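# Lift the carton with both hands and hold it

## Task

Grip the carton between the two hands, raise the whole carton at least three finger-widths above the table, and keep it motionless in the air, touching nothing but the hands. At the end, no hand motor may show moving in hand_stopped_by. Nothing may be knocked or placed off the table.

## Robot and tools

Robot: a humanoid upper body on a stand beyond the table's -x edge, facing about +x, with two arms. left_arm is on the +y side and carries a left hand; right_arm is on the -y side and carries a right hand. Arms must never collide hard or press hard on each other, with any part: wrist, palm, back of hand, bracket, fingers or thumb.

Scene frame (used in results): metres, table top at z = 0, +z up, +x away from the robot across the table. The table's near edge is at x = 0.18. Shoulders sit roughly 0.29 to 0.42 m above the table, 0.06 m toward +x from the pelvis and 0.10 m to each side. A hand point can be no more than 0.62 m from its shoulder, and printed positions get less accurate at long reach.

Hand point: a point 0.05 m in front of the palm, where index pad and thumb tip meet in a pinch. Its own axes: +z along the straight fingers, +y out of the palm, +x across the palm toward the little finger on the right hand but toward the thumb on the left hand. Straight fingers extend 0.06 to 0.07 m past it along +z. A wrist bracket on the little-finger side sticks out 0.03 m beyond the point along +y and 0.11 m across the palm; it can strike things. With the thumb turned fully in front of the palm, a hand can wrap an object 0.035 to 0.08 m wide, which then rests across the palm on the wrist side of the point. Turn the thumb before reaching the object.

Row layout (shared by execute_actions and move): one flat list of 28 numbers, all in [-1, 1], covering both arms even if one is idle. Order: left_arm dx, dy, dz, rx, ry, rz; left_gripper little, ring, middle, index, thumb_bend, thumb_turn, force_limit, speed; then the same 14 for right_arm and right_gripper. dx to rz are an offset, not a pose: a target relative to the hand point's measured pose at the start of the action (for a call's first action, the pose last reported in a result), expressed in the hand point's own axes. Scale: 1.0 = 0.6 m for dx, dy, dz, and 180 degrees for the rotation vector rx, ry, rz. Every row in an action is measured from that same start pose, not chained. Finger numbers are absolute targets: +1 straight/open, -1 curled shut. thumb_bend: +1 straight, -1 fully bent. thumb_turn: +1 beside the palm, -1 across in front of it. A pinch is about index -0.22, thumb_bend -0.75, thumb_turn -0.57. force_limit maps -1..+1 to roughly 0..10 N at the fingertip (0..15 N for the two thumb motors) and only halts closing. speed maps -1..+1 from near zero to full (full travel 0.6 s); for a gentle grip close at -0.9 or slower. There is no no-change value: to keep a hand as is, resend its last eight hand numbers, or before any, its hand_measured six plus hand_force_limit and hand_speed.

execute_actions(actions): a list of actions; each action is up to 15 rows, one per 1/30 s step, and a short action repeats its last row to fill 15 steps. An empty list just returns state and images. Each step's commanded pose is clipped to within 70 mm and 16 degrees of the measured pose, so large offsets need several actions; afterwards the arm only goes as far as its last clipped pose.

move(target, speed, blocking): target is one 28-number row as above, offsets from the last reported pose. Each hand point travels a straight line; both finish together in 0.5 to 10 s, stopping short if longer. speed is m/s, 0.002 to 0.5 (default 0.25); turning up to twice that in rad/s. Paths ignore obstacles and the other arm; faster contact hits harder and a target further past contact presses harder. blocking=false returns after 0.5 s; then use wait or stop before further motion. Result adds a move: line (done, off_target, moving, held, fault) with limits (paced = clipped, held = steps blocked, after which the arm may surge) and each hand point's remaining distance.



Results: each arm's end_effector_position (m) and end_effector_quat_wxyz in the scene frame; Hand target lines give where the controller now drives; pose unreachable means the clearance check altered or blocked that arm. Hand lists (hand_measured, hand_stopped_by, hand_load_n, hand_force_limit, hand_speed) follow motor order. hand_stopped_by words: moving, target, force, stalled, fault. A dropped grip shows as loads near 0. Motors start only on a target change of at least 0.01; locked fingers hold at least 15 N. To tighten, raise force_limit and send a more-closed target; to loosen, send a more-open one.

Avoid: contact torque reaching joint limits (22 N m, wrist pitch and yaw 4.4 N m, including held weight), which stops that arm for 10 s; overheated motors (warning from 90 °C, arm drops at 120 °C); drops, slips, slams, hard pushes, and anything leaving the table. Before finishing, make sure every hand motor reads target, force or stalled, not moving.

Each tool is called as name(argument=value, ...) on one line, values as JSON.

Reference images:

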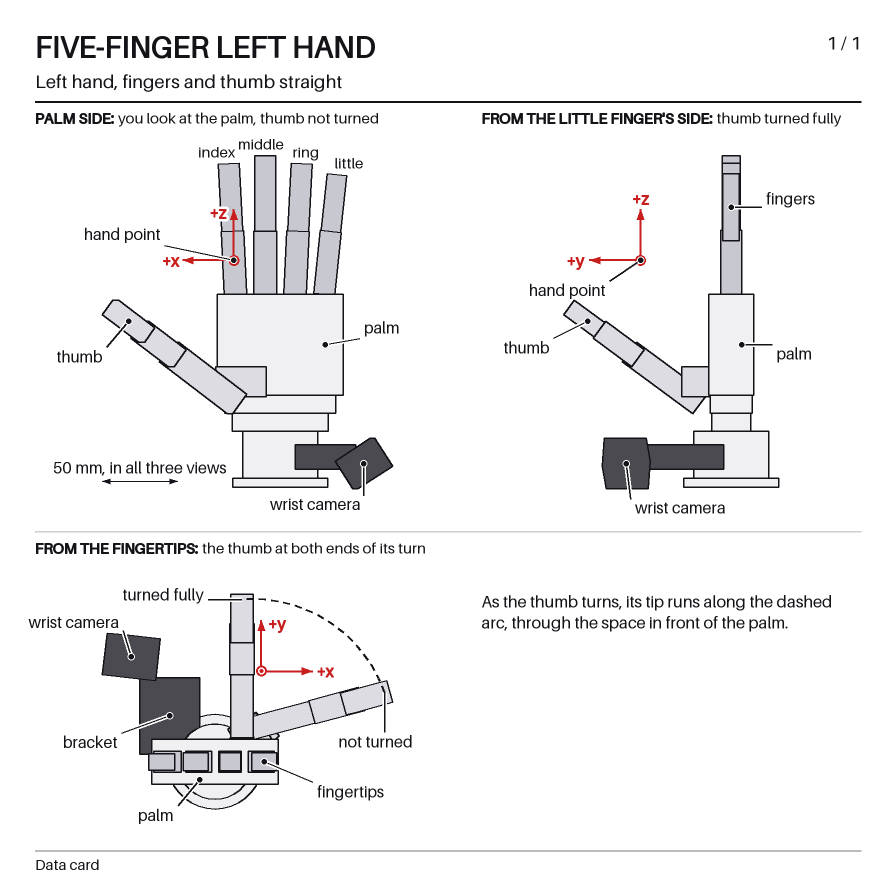

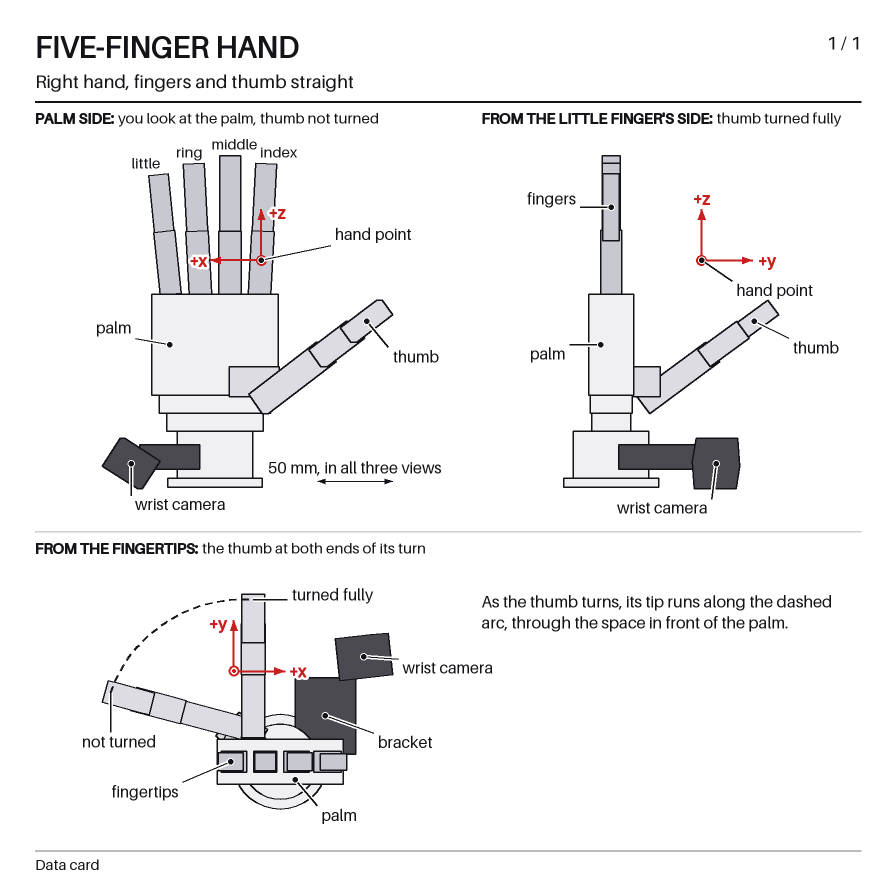

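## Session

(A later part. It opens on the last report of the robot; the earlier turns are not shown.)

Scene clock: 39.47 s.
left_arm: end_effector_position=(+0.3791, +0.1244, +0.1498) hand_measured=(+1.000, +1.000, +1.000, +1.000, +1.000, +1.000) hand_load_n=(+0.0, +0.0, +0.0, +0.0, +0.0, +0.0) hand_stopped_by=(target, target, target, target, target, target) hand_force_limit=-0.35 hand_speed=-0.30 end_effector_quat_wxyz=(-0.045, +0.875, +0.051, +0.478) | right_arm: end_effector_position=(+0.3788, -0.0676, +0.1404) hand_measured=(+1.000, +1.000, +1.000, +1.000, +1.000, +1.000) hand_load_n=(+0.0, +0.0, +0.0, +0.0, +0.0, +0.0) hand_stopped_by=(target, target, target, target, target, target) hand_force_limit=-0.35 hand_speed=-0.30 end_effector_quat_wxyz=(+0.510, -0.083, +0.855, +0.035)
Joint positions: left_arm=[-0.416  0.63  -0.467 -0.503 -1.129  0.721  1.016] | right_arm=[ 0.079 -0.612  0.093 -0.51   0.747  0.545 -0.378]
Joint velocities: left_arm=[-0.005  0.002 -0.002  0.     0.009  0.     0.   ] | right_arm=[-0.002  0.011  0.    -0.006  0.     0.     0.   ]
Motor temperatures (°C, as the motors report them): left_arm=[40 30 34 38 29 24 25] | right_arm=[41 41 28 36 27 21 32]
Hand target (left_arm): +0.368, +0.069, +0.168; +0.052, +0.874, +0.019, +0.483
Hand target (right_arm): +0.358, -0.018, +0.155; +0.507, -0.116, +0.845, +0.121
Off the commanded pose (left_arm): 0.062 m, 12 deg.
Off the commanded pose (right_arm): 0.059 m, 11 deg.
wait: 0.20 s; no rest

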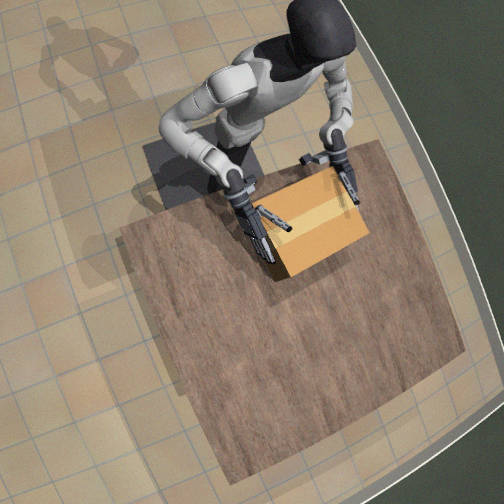

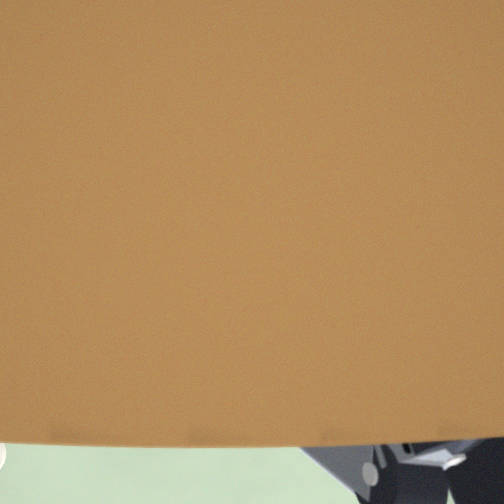

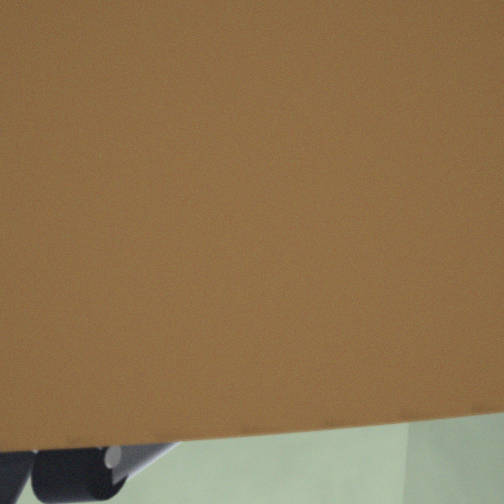

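execute_actions(actions=[[[0.009,0.096,-0.041,-0.066,0.002,-0.014,0.5,0.5,0.5,0.5,1,1,-0.75,-0.85,-0.013,0.094,-0.029,-0.060,-0.005,0.012,0.5,0.5,0.5,0.5,1,1,-0.75,-0.85],[0.009,0.097,-0.040,-0.067,0.002,-0.015,0.5,0.5,0.5,0.5,1,1,-0.75,-0.85,-0.013,0.096,-0.029,-0.062,-0.005,0.014,0.5,0.5,0.5,0.5,1,1,-0.75,-0.85],[0.009,0.098,-0.040,-0.069,0.002,-0.016,0.5,0.5,0.5,0.5,1,1,-0.75,-0.85,-0.013,0.098,-0.029,-0.063,-0.005,0.015,0.5,0.5,0.5,0.5,1,1,-0.75,-0.85]]])

wait(seconds=0.5)

Scene clock: 40.57 s.
left_arm: end_effector_position=(+0.3770, +0.1234, +0.1506) hand_measured=(+0.900, +0.900, +0.900, +0.900, +1.000, +1.000) hand_load_n=(+0.0, +0.0, +0.0, +0.0, +0.0, +0.0) hand_stopped_by=(moving, moving, moving, moving, target, target) hand_force_limit=-0.75 hand_speed=-0.85 end_effector_quat_wxyz=(-0.037, +0.875, +0.053, +0.480) | right_arm: end_effector_position=(+0.3770, -0.0681, +0.1405) hand_measured=(+0.902, +0.910, +0.936, +0.952, +1.000, +1.000) hand_load_n=(+0.0, +1.5, +2.0, +1.0, +0.0, +0.0) hand_stopped_by=(moving, force, force, force, target, target) hand_force_limit=-0.75 hand_speed=-0.85 end_effector_quat_wxyz=(+0.510, -0.082, +0.855, +0.036)
Joint positions: left_arm=[-0.4    0.637 -0.465 -0.513 -1.127  0.704  1.   ] | right_arm=[ 0.089 -0.618  0.096 -0.515  0.752  0.534 -0.382]
Joint velocities: left_arm=[ 0.005 -0.005 -0.005 -0.006  0.     0.     0.   ] | right_arm=[-0.005 -0.008  0.015  0.     0.018 -0.007 -0.006]
Motor temperatures (°C, as the motors report them): left_arm=[40 30 34 38 29 24 26] | right_arm=[41 41 28 37 27 21 34]
Hand target (left_arm): +0.365, +0.067, +0.168; +0.061, +0.873, +0.021, +0.484
Hand target (right_arm): +0.354, -0.016, +0.156; +0.505, -0.114, +0.845, +0.132
Off the commanded pose (left_arm): 0.062 m, 12 deg.
Off the commanded pose (right_arm): 0.062 m, 12 deg.

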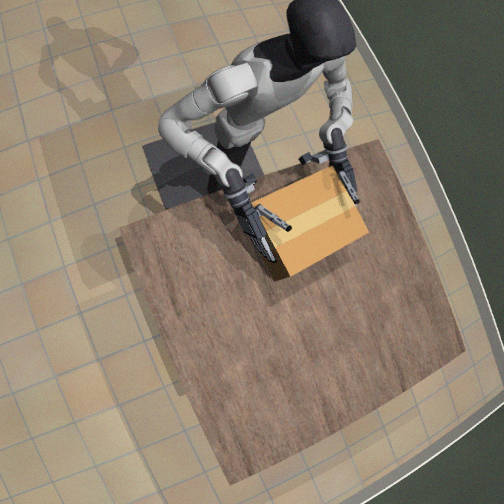

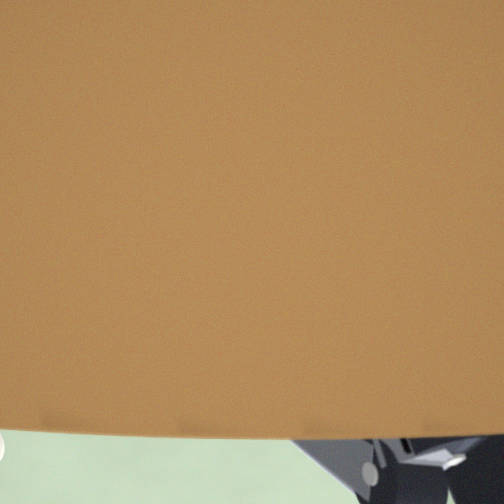

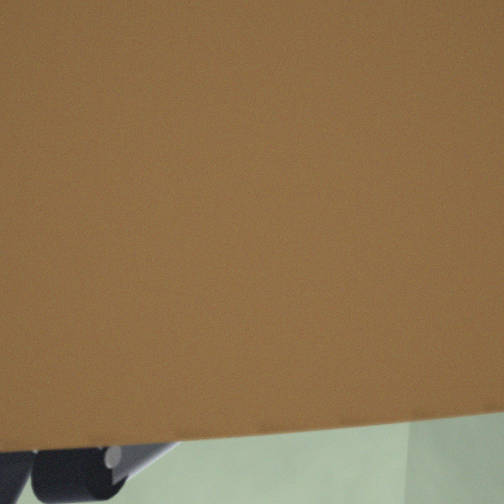

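Scene clock: 41.07 s.
left_arm: end_effector_position=(+0.3770, +0.1235, +0.1506) hand_measured=(+0.834, +0.860, +0.852, +0.842, +1.000, +1.000) hand_load_n=(+1.5, +1.0, +2.0, +1.5, +0.0, +0.0) hand_stopped_by=(force, force, force, force, target, target) hand_force_limit=-0.75 hand_speed=-0.85 end_effector_quat_wxyz=(-0.037, +0.875, +0.053, +0.481) | right_arm: end_effector_position=(+0.3769, -0.0682, +0.1404) hand_measured=(+0.860, +0.910, +0.936, +0.952, +1.000, +1.000) hand_load_n=(+3.0, +0.5, +1.5, +1.0, +0.0, +0.0) hand_stopped_by=(force, force, force, force, target, target) hand_force_limit=-0.75 hand_speed=-0.85 end_effector_quat_wxyz=(+0.510, -0.082, +0.855, +0.035)
Joint positions: left_arm=[-0.4    0.637 -0.465 -0.513 -1.126  0.704  1.   ] | right_arm=[ 0.089 -0.62   0.097 -0.516  0.752  0.534 -0.383]
Joint velocities: left_arm=[ 0.005 -0.008 -0.002 -0.003  0.005  0.     0.   ] | right_arm=[-0.009 -0.005 -0.003  0.002  0.002  0.     0.   ]
Motor temperatures (°C, as the motors report them): left_arm=[40 30 34 38 29 24 26] | right_arm=[41 41 28 37 27 21 35]
Hand target (left_arm): +0.365, +0.067, +0.168; +0.061, +0.873, +0.021, +0.484
Hand target (right_arm): +0.354, -0.016, +0.156; +0.505, -0.114, +0.845, +0.132
Off the commanded pose (left_arm): 0.062 m, 12 deg.
Off the commanded pose (right_arm): 0.062 m, 12 deg.
wait: 0.50 s; at rest by 0.40 s

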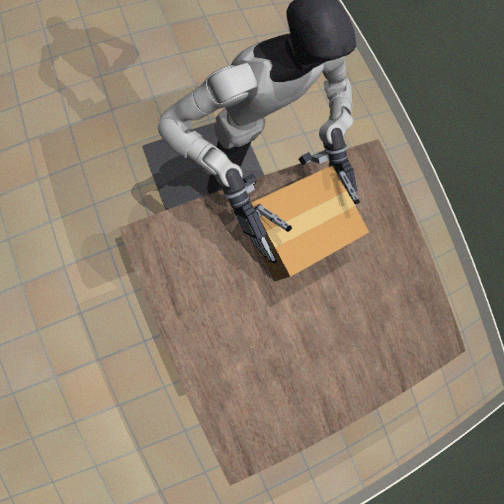

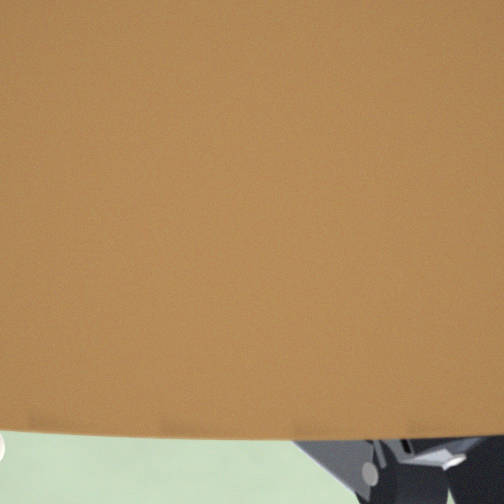

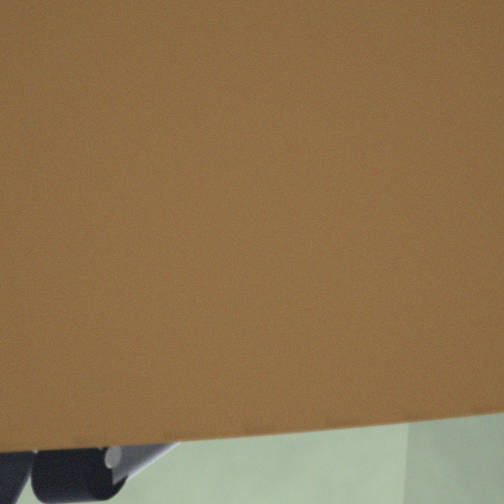

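execute_actions(actions=[[[0.011,0.098,-0.037,-0.066,0.002,-0.013,0.5,0.5,0.5,0.5,1,1,-0.75,-0.85,-0.015,0.099,-0.027,-0.064,-0.006,0.014,0.5,0.5,0.5,0.5,1,1,-0.75,-0.85],[0.013,0.098,-0.037,-0.066,0.003,-0.013,0.5,0.5,0.5,0.5,1,1,-0.75,-0.85,-0.017,0.099,-0.027,-0.064,-0.007,0.014,0.5,0.5,0.5,0.5,1,1,-0.75,-0.85],[0.015,0.098,-0.037,-0.066,0.004,-0.013,0.5,0.5,0.5,0.5,1,1,-0.75,-0.85,-0.019,0.099,-0.027,-0.064,-0.008,0.014,0.5,0.5,0.5,0.5,1,1,-0.75,-0.85],[0.017,0.098,-0.037,-0.066,0.006,-0.013,0.5,0.5,0.5,0.5,1,1,-0.75,-0.85,-0.021,0.099,-0.027,-0.064,-0.010,0.014,0.5,0.5,0.5,0.5,1,1,-0.75,-0.85],[0.019,0.098,-0.037,-0.066,0.007,-0.013,0.5,0.5,0.5,0.5,1,1,-0.75,-0.85,-0.023,0.099,-0.027,-0.064,-0.011,0.014,0.5,0.5,0.5,0.5,1,1,-0.75,-0.85],[0.021,0.098,-0.037,-0.066,0.008,-0.013,0.5,0.5,0.5,0.5,1,1,-0.75,-0.85,-0.025,0.099,-0.027,-0.064,-0.012,0.014,0.5,0.5,0.5,0.5,1,1,-0.75,-0.85],[0.023,0.098,-0.037,-0.066,0.010,-0.013,0.5,0.5,0.5,0.5,1,1,-0.75,-0.85,-0.027,0.099,-0.027,-0.064,-0.014,0.014,0.5,0.5,0.5,0.5,1,1,-0.75,-0.85],[0.025,0.098,-0.037,-0.066,0.011,-0.013,0.5,0.5,0.5,0.5,1,1,-0.75,-0.85,-0.029,0.099,-0.027,-0.064,-0.015,0.014,0.5,0.5,0.5,0.5,1,1,-0.75,-0.85],[0.027,0.098,-0.037,-0.066,0.012,-0.013,0.5,0.5,0.5,0.5,1,1,-0.75,-0.85,-0.031,0.099,-0.027,-0.064,-0.016,0.014,0.5,0.5,0.5,0.5,1,1,-0.75,-0.85],[0.029,0.098,-0.037,-0.066,0.014,-0.013,0.5,0.5,0.5,0.5,1,1,-0.75,-0.85,-0.033,0.099,-0.027,-0.064,-0.018,0.014,0.5,0.5,0.5,0.5,1,1,-0.75,-0.85],[0.031,0.098,-0.037,-0.066,0.015,-0.013,0.5,0.5,0.5,0.5,1,1,-0.75,-0.85,-0.035,0.099,-0.027,-0.064,-0.019,0.014,0.5,0.5,0.5,0.5,1,1,-0.75,-0.85],[0.033,0.098,-0.037,-0.066,0.016,-0.013,0.5,0.5,0.5,0.5,1,1,-0.75,-0.85,-0.037,0.099,-0.027,-0.064,-0.020,0.014,0.5,0.5,0.5,0.5,1,1,-0.75,-0.85]]])

wait(seconds=0.3)

Scene clock: 43.40 s.
left_arm: end_effector_position=(+0.3775, +0.1233, +0.1511) hand_measured=(+0.834, +0.860, +0.852, +0.842, +1.000, +1.000) hand_load_n=(+0.0, +0.0, +2.0, +1.5, +0.0, +0.0) hand_stopped_by=(force, force, force, force, target, target) hand_force_limit=-0.75 hand_speed=-0.85 end_effector_quat_wxyz=(-0.038, +0.873, +0.050, +0.484) | right_arm: end_effector_position=(+0.3765, -0.0683, +0.1405) hand_measured=(+0.860, +0.910, +0.936, +0.952, +1.000, +1.000) hand_load_n=(+3.0, +0.5, +2.0, +1.5, +0.0, +0.0) hand_stopped_by=(force, force, force, force, target, target) hand_force_limit=-0.75 hand_speed=-0.85 end_effector_quat_wxyz=(+0.512, -0.083, +0.854, +0.035)
Joint positions: left_arm=[-0.397  0.638 -0.467 -0.512 -1.108  0.699  0.986] | right_arm=[ 0.093 -0.625  0.102 -0.514  0.751  0.52  -0.383]
Joint velocities: left_arm=[ 0.003  0.     0.003  0.011  0.023 -0.001 -0.016] | right_arm=[-0.009 -0.011  0.005  0.002  0.008 -0.011  0.   ]
Motor temperatures (°C, as the motors report them): left_arm=[40 30 34 39 29 24 28] | right_arm=[40 41 28 38 27 22 38]
Hand target (left_arm): +0.371, +0.068, +0.180; +0.061, +0.861, +0.019, +0.505
Hand target (right_arm): +0.359, -0.015, +0.168; +0.525, -0.114, +0.833, +0.134
Off the commanded pose (left_arm): 0.066 m, 12 deg.
Off the commanded pose (right_arm): 0.065 m, 12 deg.

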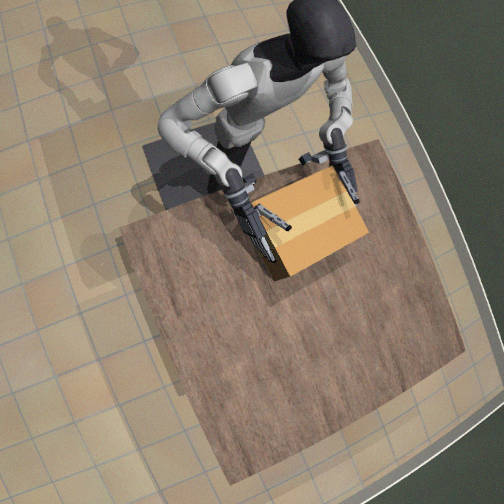

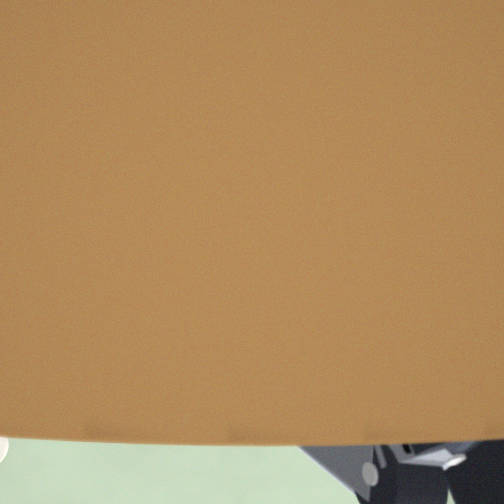

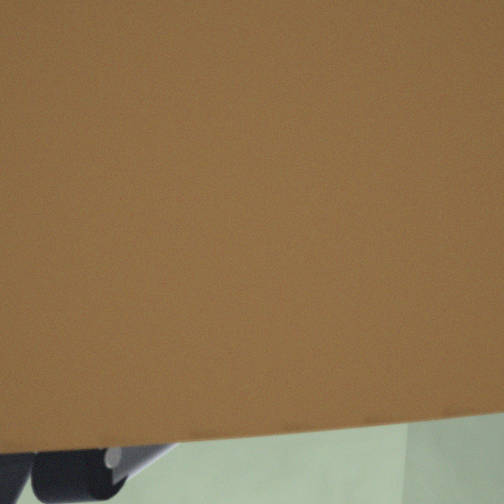

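Scene clock: 43.70 s.
left_arm: end_effector_position=(+0.3881, +0.1230, +0.1798) hand_measured=(+0.834, +0.860, +0.852, +0.842, +1.000, +1.000) hand_load_n=(+2.5, +0.0, +2.5, +0.5, +0.0, +0.0) hand_stopped_by=(force, force, force, force, target, target) hand_force_limit=-0.75 hand_speed=-0.85 end_effector_quat_wxyz=(-0.029, +0.850, +0.058, +0.522) | right_arm: end_effector_position=(+0.3788, -0.0697, +0.1440) hand_measured=(+0.860, +0.910, +0.936, +0.952, +1.000, +1.000) hand_load_n=(+6.0, +2.0, +2.0, +1.0, +0.0, +0.0) hand_stopped_by=(force, force, force, force, target, target) hand_force_limit=-0.75 hand_speed=-0.85 end_effector_quat_wxyz=(+0.518, -0.079, +0.851, +0.035)
Joint positions: left_arm=[-0.427  0.636 -0.448 -0.536 -1.09   0.669  0.977] | right_arm=[ 0.091 -0.626  0.099 -0.511  0.753  0.507 -0.386]
Joint velocities: left_arm=[ 0.011 -0.005  0.     0.002  0.     0.     0.028] | right_arm=[-0.043  0.     0.    -0.012 -0.014 -0.019 -0.004]
Motor temperatures (°C, as the motors report them): left_arm=[40 30 34 39 29 24 28] | right_arm=[40 41 28 38 27 22 39]
Hand target (left_arm): +0.371, +0.068, +0.180; +0.061, +0.861, +0.019, +0.505
Hand target (right_arm): +0.359, -0.015, +0.168; +0.525, -0.114, +0.833, +0.134
Off the commanded pose (left_arm): 0.060 m, 12 deg.
Off the commanded pose (right_arm): 0.066 m, 12 deg.
wait: 0.30 s; no rest

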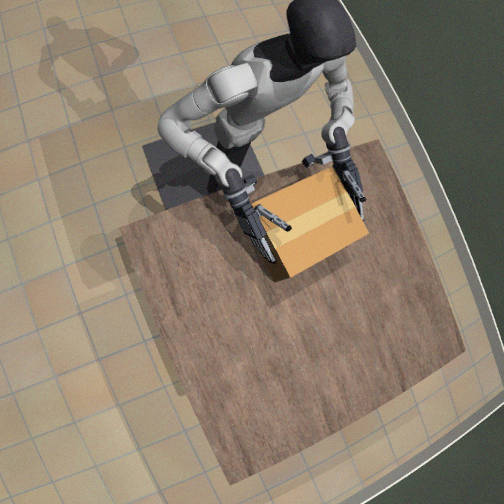

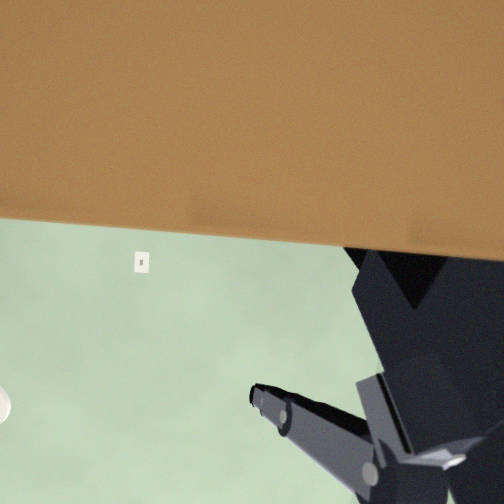

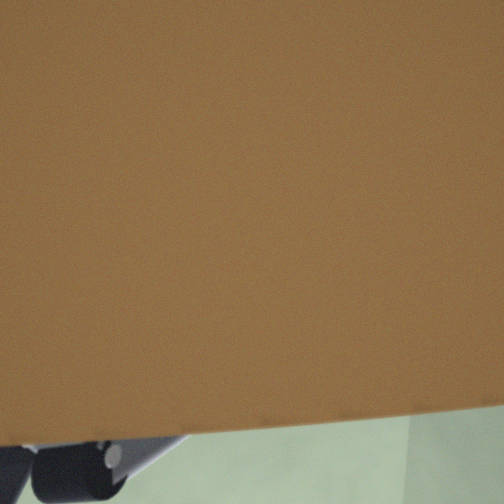

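execute_actions(actions=[])

zoom_image(camera="cam_high", region=[190, 100, 400, 310])

Scene clock: 44.47 s.
left_arm: end_effector_position=(+0.3886, +0.1260, +0.1789) hand_measured=(+0.834, +0.860, +0.852, +0.844, +1.000, +1.000) hand_load_n=(+2.0, +0.5, +4.0, +2.5, +0.0, +0.0) hand_stopped_by=(force, force, force, force, target, target) hand_force_limit=-0.75 hand_speed=-0.85 end_effector_quat_wxyz=(-0.038, +0.850, +0.059, +0.522) | right_arm: end_effector_position=(+0.3809, -0.0654, +0.1526) hand_measured=(+0.862, +0.910, +0.936, +0.952, +1.000, +1.000) hand_load_n=(+7.5, +2.5, +3.0, +2.0, +0.0, +0.0) hand_stopped_by=(force, force, force, force, target, target) hand_force_limit=-0.75 hand_speed=-0.85 end_effector_quat_wxyz=(+0.530, -0.085, +0.843, +0.037)
Joint positions: left_arm=[-0.427  0.636 -0.45  -0.534 -1.082  0.672  0.987] | right_arm=[ 0.081 -0.626  0.102 -0.526  0.74   0.5   -0.385]
Joint velocities: left_arm=[-0.002 -0.008 -0.008  0.005 -0.005  0.     0.   ] | right_arm=[-0.015  0.     0.014  0.     0.003  0.     0.   ]
Motor temperatures (°C, as the motors report them): left_arm=[40 30 34 39 29 24 29] | right_arm=[40 41 28 38 27 22 40]
Hand target (left_arm): +0.371, +0.068, +0.180; +0.061, +0.861, +0.019, +0.505
Hand target (right_arm): +0.359, -0.015, +0.168; +0.525, -0.114, +0.833, +0.134
Off the commanded pose (left_arm): 0.063 m, 12 deg.
Off the commanded pose (right_arm): 0.060 m, 12 deg.

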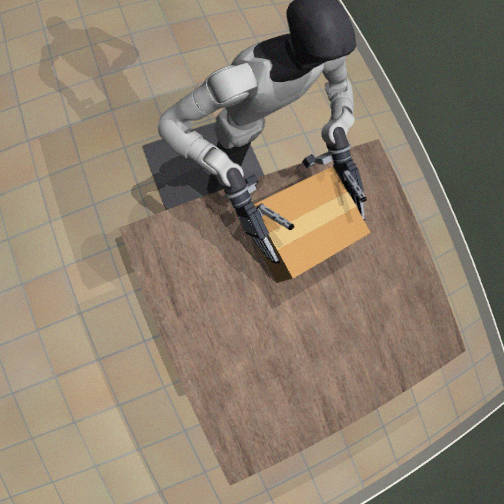

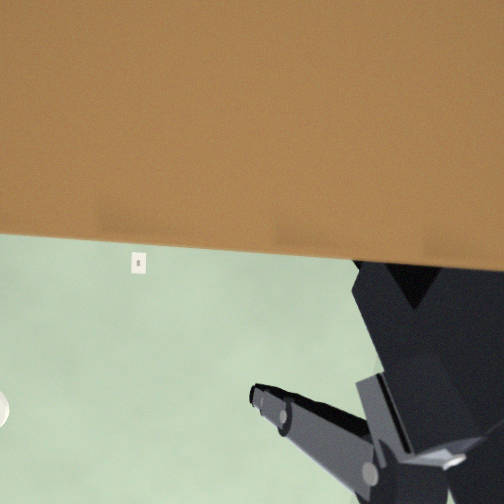

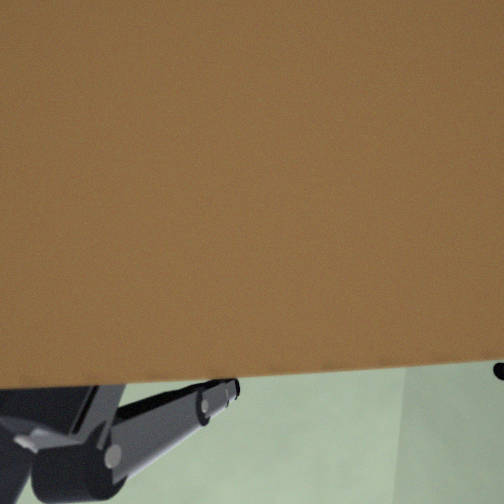

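Region (190, 100, 400, 310) of cam_high's 504x504 image, scaled by 2.400, with more detail than that image has.

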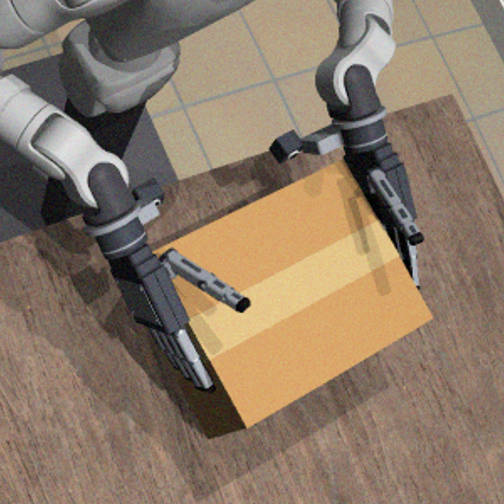

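move(target=[-0.031,-0.006,-0.003,0,-0.028,0,1,1,1,1,1,1,-0.75,0,0,-0.004,0,0.008,0.03,0.012,1,1,1,1,1,1,-0.75,0], speed=0.08)

Scene clock: 47.37 s.
left_arm: end_effector_position=(+0.3789, +0.1277, +0.1635) hand_measured=(+1.000, +1.000, +1.000, +1.000, +1.000, +1.000) hand_load_n=(+0.0, +0.0, +0.0, +0.0, +0.0, +0.0) hand_stopped_by=(target, target, target, target, target, target) hand_force_limit=-0.75 hand_speed=0.00 end_effector_quat_wxyz=(-0.035, +0.871, +0.061, +0.486) | right_arm: end_effector_position=(+0.3799, -0.0670, +0.1513) hand_measured=(+1.000, +1.000, +1.000, +1.000, +1.000, +1.000) hand_load_n=(+0.0, +0.0, +0.0, +0.0, +0.0, +0.0) hand_stopped_by=(target, target, target, target, target, target) hand_force_limit=-0.75 hand_speed=0.00 end_effector_quat_wxyz=(+0.490, -0.068, +0.869, +0.031)
Joint positions: left_arm=[-0.411  0.644 -0.422 -0.544 -1.177  0.731  1.03 ] | right_arm=[ 0.038 -0.627  0.038 -0.6    0.895  0.699 -0.502]
Joint velocities: left_arm=[ 0.005 -0.002 -0.003  0.006 -0.014  0.001  0.   ] | right_arm=[-0.009 -0.008  0.006  0.003  0.     0.007 -0.001]
Motor temperatures (°C, as the motors report them): left_arm=[40 30 34 39 29 24 30] | right_arm=[40 41 28 39 27 22 42]
Hand target (left_arm): +0.378, +0.128, +0.163; -0.035, +0.872, +0.061, +0.484
Hand target (right_arm): +0.380, -0.067, +0.153; +0.490, -0.067, +0.868, +0.033
Off the commanded pose (left_arm): 0.001 m, 0 deg.
Off the commanded pose (right_arm): 0.002 m, 0 deg.
move: done

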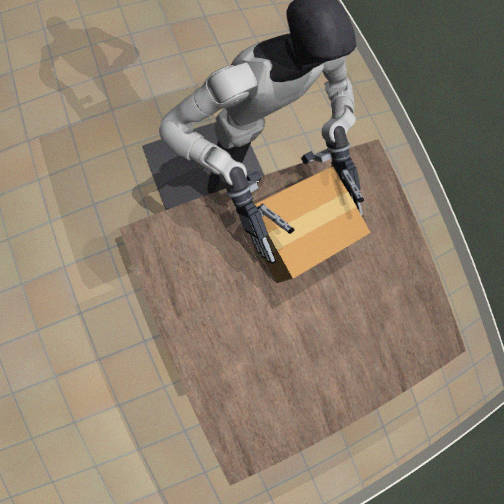

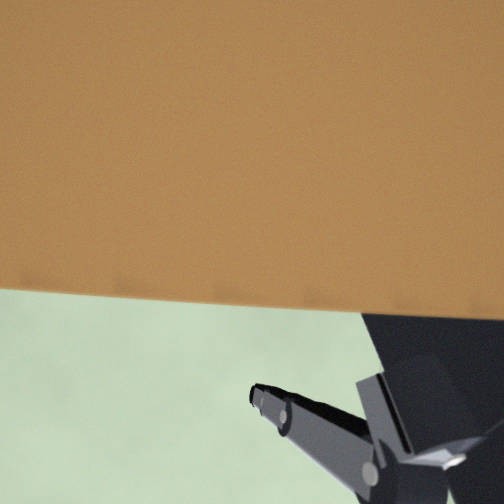

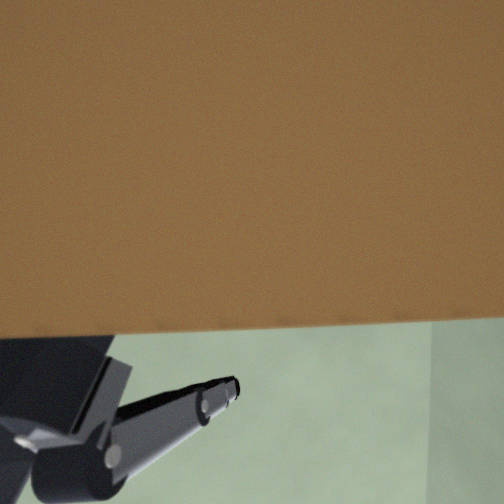

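execute_actions(actions=[[[-0.002,0.005,0,0.005,0,0.009,1,1,1,1,1,1,-0.75,0,0,0.005,0,0.003,0,-0.005,1,1,1,1,1,1,-0.75,0],[-0.004,0.010,-0.001,0.008,0,0.017,1,1,1,1,1,1,-0.75,0,0,0.010,-0.001,0.004,0,-0.010,1,1,1,1,1,1,-0.75,0],[-0.004,0.017,-0.003,0.003,0,0.016,1,1,1,1,1,1,-0.75,0,-0.001,0.017,-0.003,-0.001,0,-0.009,1,1,1,1,1,1,-0.75,0],[-0.004,0.025,-0.006,-0.003,0,0.015,1,1,1,1,1,1,-0.75,0,-0.001,0.025,-0.005,-0.006,0,-0.008,1,1,1,1,1,1,-0.75,0],[-0.004,0.033,-0.008,-0.008,0,0.014,1,1,1,1,1,1,-0.75,0,-0.002,0.033,-0.007,-0.012,-0.001,-0.007,1,1,1,1,1,1,-0.75,0],[-0.004,0.042,-0.011,-0.014,0,0.014,1,1,1,1,1,1,-0.75,0,-0.003,0.042,-0.009,-0.018,-0.001,-0.006,1,1,1,1,1,1,-0.75,0],[-0.004,0.051,-0.014,-0.021,0,0.013,1,1,1,1,1,1,-0.75,0,-0.004,0.051,-0.011,-0.024,-0.001,-0.005,1,1,1,1,1,1,-0.75,0],[-0.004,0.060,-0.016,-0.027,0,0.012,1,1,1,1,1,1,-0.75,0,-0.004,0.060,-0.014,-0.030,-0.002,-0.004,1,1,1,1,1,1,-0.75,0],[-0.004,0.069,-0.019,-0.033,0,0.011,1,1,1,1,1,1,-0.75,0,-0.005,0.069,-0.016,-0.036,-0.002,-0.003,1,1,1,1,1,1,-0.75,0],[-0.004,0.078,-0.022,-0.039,0,0.010,1,1,1,1,1,1,-0.75,0,-0.006,0.078,-0.018,-0.042,-0.002,-0.002,1,1,1,1,1,1,-0.75,0],[-0.004,0.087,-0.025,-0.046,0,0.009,1,1,1,1,1,1,-0.75,0,-0.007,0.087,-0.021,-0.048,-0.003,-0.001,1,1,1,1,1,1,-0.75,0],[-0.004,0.096,-0.027,-0.052,0,0.008,1,1,1,1,1,1,-0.75,0,-0.007,0.096,-0.023,-0.054,-0.003,0.001,1,1,1,1,1,1,-0.75,0],[-0.004,0.105,-0.030,-0.058,0,0.007,1,1,1,1,1,1,-0.75,0,-0.008,0.105,-0.025,-0.060,-0.003,0.002,1,1,1,1,1,1,-0.75,0]]])

wait(seconds=0.3)

Scene clock: 48.53 s.
left_arm: end_effector_position=(+0.3791, +0.1247, +0.1600) hand_measured=(+1.000, +1.000, +1.000, +1.000, +1.000, +1.000) hand_load_n=(+0.0, +0.0, +0.0, +0.0, +0.0, +0.0) hand_stopped_by=(target, target, target, target, target, target) hand_force_limit=-0.75 hand_speed=0.00 end_effector_quat_wxyz=(-0.060, +0.871, +0.046, +0.486) | right_arm: end_effector_position=(+0.3779, -0.0623, +0.1496) hand_measured=(+1.000, +1.000, +1.000, +1.000, +1.000, +1.000) hand_load_n=(+0.0, +0.0, +0.0, +0.0, +0.0, +0.0) hand_stopped_by=(target, target, target, target, target, target) hand_force_limit=-0.75 hand_speed=0.00 end_effector_quat_wxyz=(+0.489, -0.080, +0.868, +0.018)
Joint positions: left_arm=[-0.438  0.63  -0.461 -0.542 -1.151  0.76   1.076] | right_arm=[ 0.024 -0.629  0.068 -0.62   0.879  0.724 -0.541]
Joint velocities: left_arm=[ 0.011  0.015 -0.005  0.015  0.026 -0.019 -0.055] | right_arm=[-0.005 -0.014 -0.003  0.    -0.002  0.     0.019]
Motor temperatures (°C, as the motors report them): left_arm=[40 30 34 39 29 24 30] | right_arm=[39 41 28 38 27 22 41]
Hand target (left_arm): +0.366, +0.067, +0.173; +0.039, +0.872, +0.008, +0.487
Hand target (right_arm): +0.357, -0.011, +0.165; +0.485, -0.112, +0.860, +0.114
Off the commanded pose (left_arm): 0.063 m, 12 deg.
Off the commanded pose (right_arm): 0.060 m, 12 deg.

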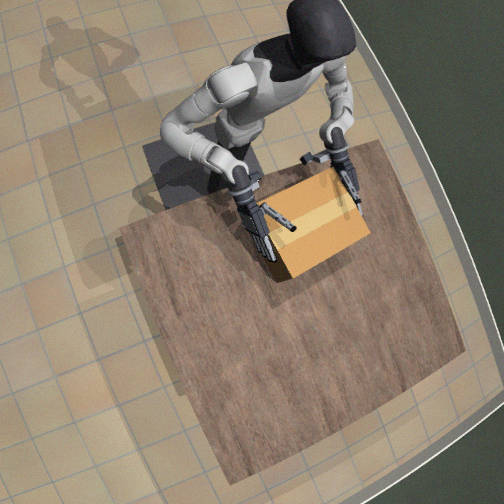

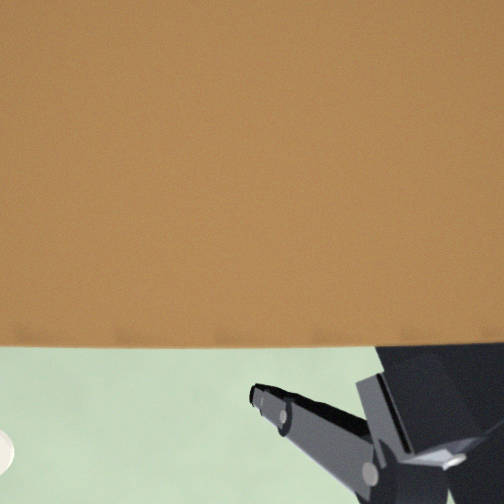

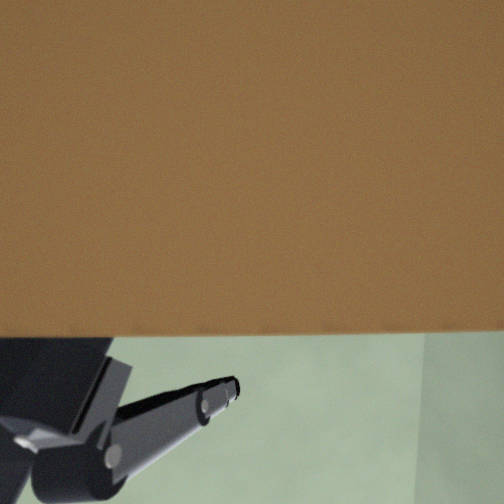

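Scene clock: 48.83 s.
left_arm: end_effector_position=(+0.3792, +0.1248, +0.1600) hand_measured=(+1.000, +1.000, +1.000, +1.000, +1.000, +1.000) hand_load_n=(+0.0, +0.0, +0.0, +0.0, +0.0, +0.0) hand_stopped_by=(target, target, target, target, target, target) hand_force_limit=-0.75 hand_speed=0.00 end_effector_quat_wxyz=(-0.060, +0.871, +0.045, +0.486) | right_arm: end_effector_position=(+0.3778, -0.0622, +0.1496) hand_measured=(+1.000, +1.000, +1.000, +1.000, +1.000, +1.000) hand_load_n=(+0.0, +0.0, +0.0, +0.0, +0.0, +0.0) hand_stopped_by=(target, target, target, target, target, target) hand_force_limit=-0.75 hand_speed=0.00 end_effector_quat_wxyz=(+0.489, -0.080, +0.868, +0.018)
Joint positions: left_arm=[-0.438  0.631 -0.461 -0.541 -1.149  0.76   1.074] | right_arm=[ 0.024 -0.629  0.068 -0.62   0.879  0.724 -0.54 ]
Joint velocities: left_arm=[ 0.003 -0.009 -0.009 -0.009  0.005  0.     0.   ] | right_arm=[-0.002 -0.002  0.012  0.008 -0.012  0.     0.   ]
Motor temperatures (°C, as the motors report them): left_arm=[40 30 34 39 29 24 30] | right_arm=[39 41 28 39 27 22 41]
Hand target (left_arm): +0.366, +0.067, +0.173; +0.039, +0.872, +0.008, +0.487
Hand target (right_arm): +0.357, -0.011, +0.165; +0.485, -0.112, +0.860, +0.114
Off the commanded pose (left_arm): 0.063 m, 12 deg.
Off the commanded pose (right_arm): 0.060 m, 12 deg.
wait: 0.30 s; at rest by 0.17 s

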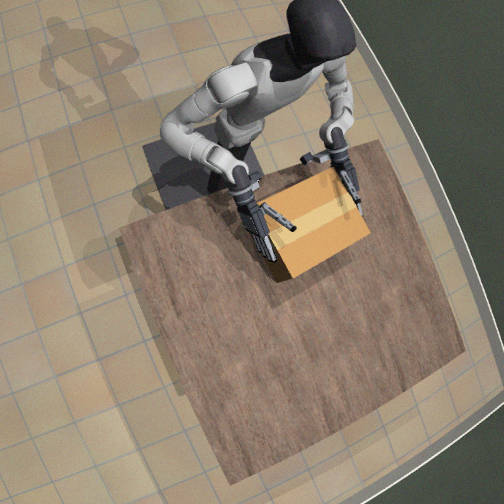

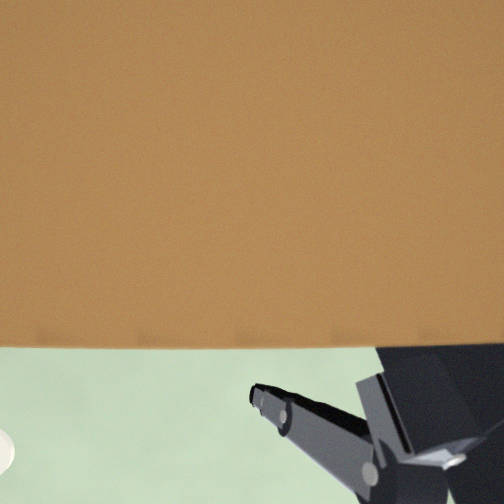

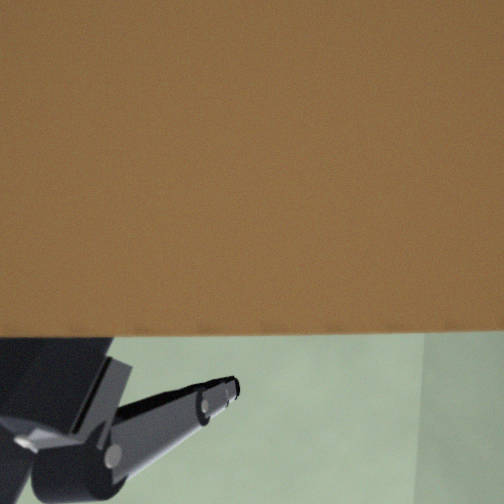

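execute_actions(actions=[[[0.007,0.100,-0.036,-0.067,-0.001,-0.010,0.5,0.5,0.5,0.5,1,1,-0.8,-0.8,-0.015,0.099,-0.026,-0.065,-0.005,0.012,0.5,0.5,0.5,0.5,1,1,-0.8,-0.8]],[[0.009,0.100,-0.036,-0.067,0,-0.010,0.5,0.5,0.5,0.5,1,1,-0.8,-0.8,-0.017,0.099,-0.026,-0.065,-0.006,0.012,0.5,0.5,0.5,0.5,1,1,-0.8,-0.8],[0.011,0.100,-0.037,-0.067,0.001,-0.010,0.5,0.5,0.5,0.5,1,1,-0.8,-0.8,-0.019,0.099,-0.027,-0.065,-0.007,0.012,0.5,0.5,0.5,0.5,1,1,-0.8,-0.8],[0.013,0.100,-0.037,-0.067,0.002,-0.010,0.5,0.5,0.5,0.5,1,1,-0.8,-0.8,-0.021,0.099,-0.027,-0.065,-0.008,0.012,0.5,0.5,0.5,0.5,1,1,-0.8,-0.8],[0.015,0.100,-0.037,-0.067,0.003,-0.010,0.5,0.5,0.5,0.5,1,1,-0.8,-0.8,-0.023,0.099,-0.027,-0.065,-0.009,0.012,0.5,0.5,0.5,0.5,1,1,-0.8,-0.8],[0.017,0.100,-0.038,-0.067,0.005,-0.010,0.5,0.5,0.5,0.5,1,1,-0.8,-0.8,-0.025,0.099,-0.028,-0.065,-0.011,0.012,0.5,0.5,0.5,0.5,1,1,-0.8,-0.8],[0.019,0.100,-0.038,-0.067,0.006,-0.010,0.5,0.5,0.5,0.5,1,1,-0.8,-0.8,-0.027,0.099,-0.028,-0.065,-0.012,0.012,0.5,0.5,0.5,0.5,1,1,-0.8,-0.8],[0.021,0.100,-0.039,-0.067,0.007,-0.010,0.5,0.5,0.5,0.5,1,1,-0.8,-0.8,-0.029,0.099,-0.029,-0.065,-0.013,0.012,0.5,0.5,0.5,0.5,1,1,-0.8,-0.8],[0.023,0.100,-0.039,-0.067,0.008,-0.010,0.5,0.5,0.5,0.5,1,1,-0.8,-0.8,-0.031,0.099,-0.029,-0.065,-0.014,0.012,0.5,0.5,0.5,0.5,1,1,-0.8,-0.8],[0.025,0.100,-0.039,-0.067,0.009,-0.010,0.5,0.5,0.5,0.5,1,1,-0.8,-0.8,-0.033,0.099,-0.030,-0.065,-0.015,0.012,0.5,0.5,0.5,0.5,1,1,-0.8,-0.8],[0.027,0.100,-0.040,-0.067,0.010,-0.010,0.5,0.5,0.5,0.5,1,1,-0.8,-0.8,-0.035,0.099,-0.030,-0.065,-0.016,0.012,0.5,0.5,0.5,0.5,1,1,-0.8,-0.8],[0.029,0.100,-0.040,-0.067,0.011,-0.010,0.5,0.5,0.5,0.5,1,1,-0.8,-0.8,-0.037,0.099,-0.030,-0.065,-0.017,0.012,0.5,0.5,0.5,0.5,1,1,-0.8,-0.8]]])

wait(seconds=0.5)

Scene clock: 50.53 s.
left_arm: end_effector_position=(+0.3864, +0.1246, +0.1800) hand_measured=(+0.768, +0.812, +0.836, +0.836, +1.000, +1.000) hand_load_n=(+2.0, +4.5, +1.0, +0.5, +0.0, +0.0) hand_stopped_by=(force, force, force, force, target, target) hand_force_limit=-0.80 hand_speed=-0.80 end_effector_quat_wxyz=(-0.055, +0.856, +0.052, +0.511) | right_arm: end_effector_position=(+0.3788, -0.0635, +0.1495) hand_measured=(+0.858, +0.890, +0.924, +0.946, +1.000, +1.000) hand_load_n=(+0.0, +1.0, +2.0, +2.0, +0.0, +0.0) hand_stopped_by=(force, force, force, force, target, target) hand_force_limit=-0.80 hand_speed=-0.80 end_effector_quat_wxyz=(+0.490, -0.083, +0.867, +0.012)
Joint positions: left_arm=[-0.462  0.628 -0.447 -0.56  -1.14   0.746  1.076] | right_arm=[ 0.019 -0.633  0.069 -0.62   0.873  0.729 -0.544]
Joint velocities: left_arm=[-0.48   0.005  0.155 -0.183  0.193 -0.149  0.012] | right_arm=[ 0.012 -0.015 -0.043  0.009 -0.012  0.03  -0.046]
Motor temperatures (°C, as the motors report them): left_arm=[40 30 34 40 29 24 31] | right_arm=[39 41 28 39 27 22 42]
Hand target (left_arm): +0.371, +0.066, +0.186; +0.038, +0.863, +0.006, +0.503
Hand target (right_arm): +0.360, -0.008, +0.177; +0.501, -0.117, +0.850, +0.115
Off the commanded pose (left_arm): 0.063 m, 12 deg.
Off the commanded pose (right_arm): 0.067 m, 13 deg.

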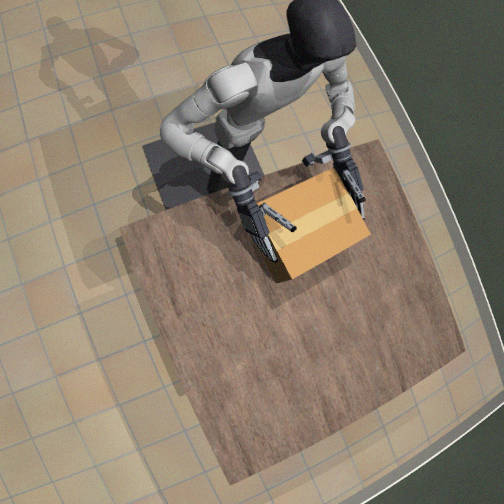

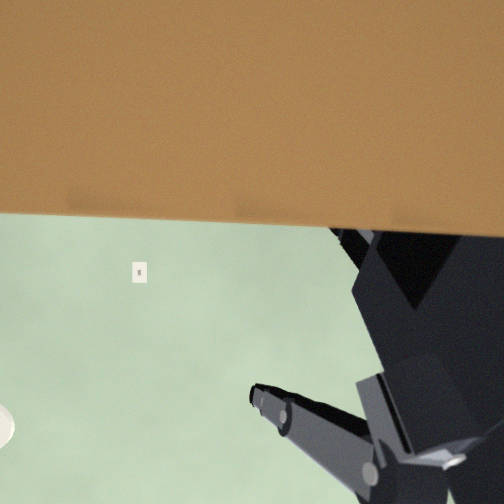

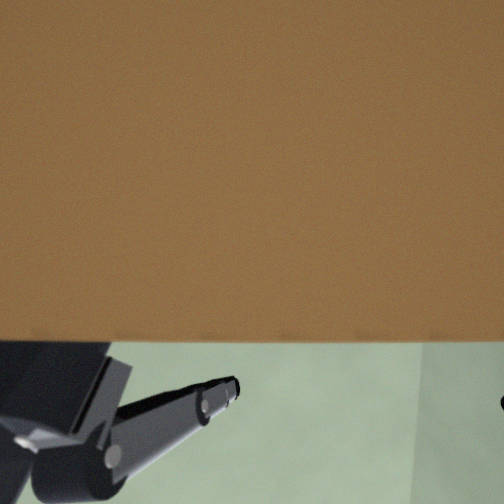

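Scene clock: 51.03 s.
left_arm: end_effector_position=(+0.3914, +0.1236, +0.1940) hand_measured=(+0.770, +0.812, +0.834, +0.836, +1.000, +1.000) hand_load_n=(+8.0, +0.0, +0.0, +0.0, +0.0, +0.0) hand_stopped_by=(force, force, force, force, target, target) hand_force_limit=-0.80 hand_speed=-0.80 end_effector_quat_wxyz=(-0.059, +0.844, +0.048, +0.530) | right_arm: end_effector_position=(+0.3795, -0.0642, +0.1495) hand_measured=(+0.858, +0.892, +0.924, +0.946, +1.000, +1.000) hand_load_n=(+0.0, +1.5, +3.0, +3.5, +0.0, +0.0) hand_stopped_by=(force, force, force, force, target, target) hand_force_limit=-0.80 hand_speed=-0.80 end_effector_quat_wxyz=(+0.491, -0.083, +0.867, +0.010)
Joint positions: left_arm=[-0.489  0.627 -0.446 -0.572 -1.123  0.749  1.08 ] | right_arm=[ 0.017 -0.633  0.068 -0.62   0.872  0.733 -0.548]
Joint velocities: left_arm=[-0.002  0.     0.    -0.002  0.003  0.     0.   ] | right_arm=[-0.002  0.006  0.012  0.002  0.005  0.     0.   ]
Motor temperatures (°C, as the motors report them): left_arm=[40 30 34 40 29 24 31] | right_arm=[39 41 28 39 27 22 43]
Hand target (left_arm): +0.371, +0.066, +0.186; +0.038, +0.863, +0.006, +0.503
Hand target (right_arm): +0.360, -0.008, +0.177; +0.501, -0.117, +0.850, +0.115
Off the commanded pose (left_arm): 0.064 m, 13 deg.
Off the commanded pose (right_arm): 0.068 m, 13 deg.
wait: 0.50 s; at rest by 0.47 s

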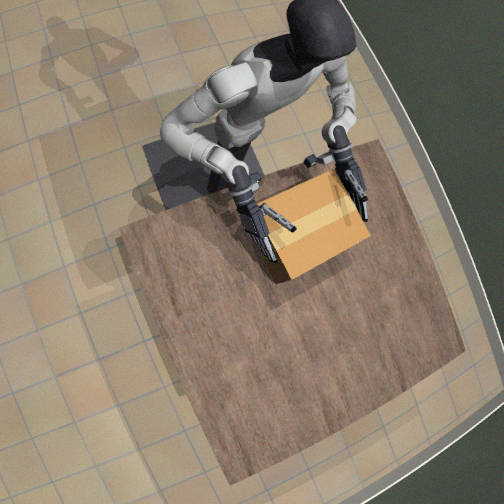

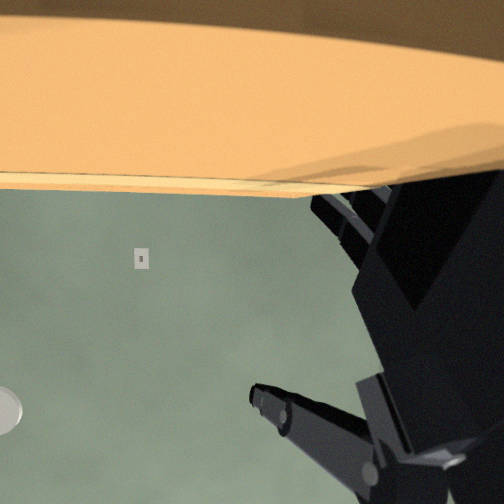

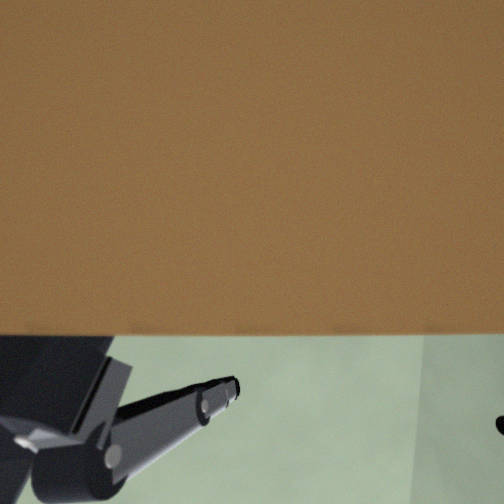

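move(target=[0,-0.03,0,0,0,0,1,1,1,1,1,1,-0.8,0,0,-0.02,0,0,0,0,1,1,1,1,1,1,-0.8,0], speed=0.08)

Scene clock: 51.90 s.
left_arm: end_effector_position=(+0.3894, +0.1416, +0.1956) hand_measured=(+1.000, +1.000, +1.000, +1.000, +1.000, +1.000) hand_load_n=(+0.0, +0.0, +0.0, +0.0, +0.0, +0.0) hand_stopped_by=(target, target, target, target, target, target) hand_force_limit=-0.80 hand_speed=0.00 end_effector_quat_wxyz=(-0.063, +0.843, +0.046, +0.532) | right_arm: end_effector_position=(+0.3817, -0.0751, +0.1512) hand_measured=(+1.000, +1.000, +1.000, +1.000, +1.000, +1.000) hand_load_n=(+0.0, +0.0, +0.0, +0.0, +0.0, +0.0) hand_stopped_by=(target, target, target, target, target, target) hand_force_limit=-0.80 hand_speed=0.00 end_effector_quat_wxyz=(+0.492, -0.084, +0.866, +0.009)
Joint positions: left_arm=[-0.451  0.7   -0.386 -0.585 -1.138  0.739  1.012] | right_arm=[ 0.038 -0.658  0.023 -0.603  0.873  0.719 -0.492]
Joint velocities: left_arm=[ 0.009 -0.002  0.003 -0.005  0.     0.    -0.002] | right_arm=[ 0.    -0.005  0.006 -0.003  0.     0.     0.004]
Motor temperatures (°C, as the motors report them): left_arm=[40 30 34 40 29 24 31] | right_arm=[39 41 28 39 27 22 42]
Hand target (left_arm): +0.389, +0.141, +0.196; -0.060, +0.844, +0.047, +0.532
Hand target (right_arm): +0.382, -0.076, +0.151; +0.491, -0.083, +0.867, +0.010
Off the commanded pose (left_arm): 0.001 m, 0 deg.
Off the commanded pose (right_arm): 0.001 m, 0 deg.
move: done

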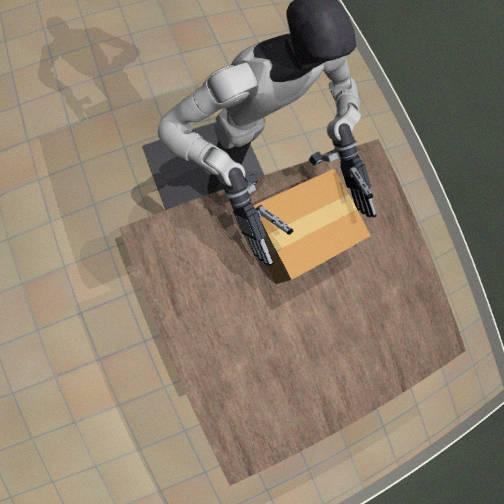

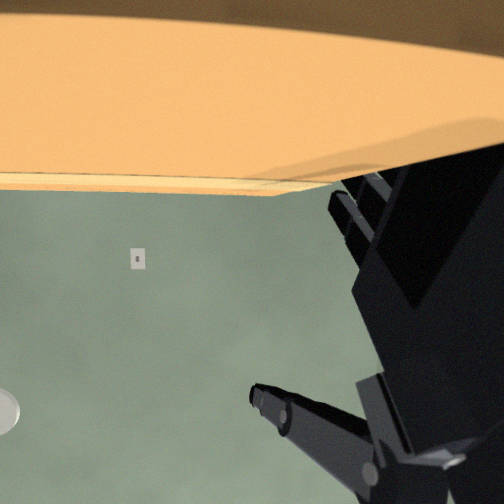

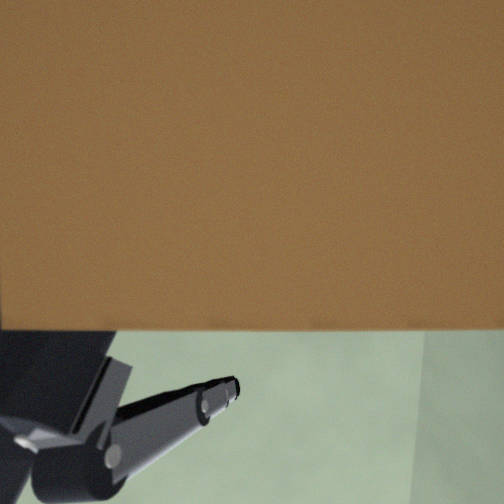

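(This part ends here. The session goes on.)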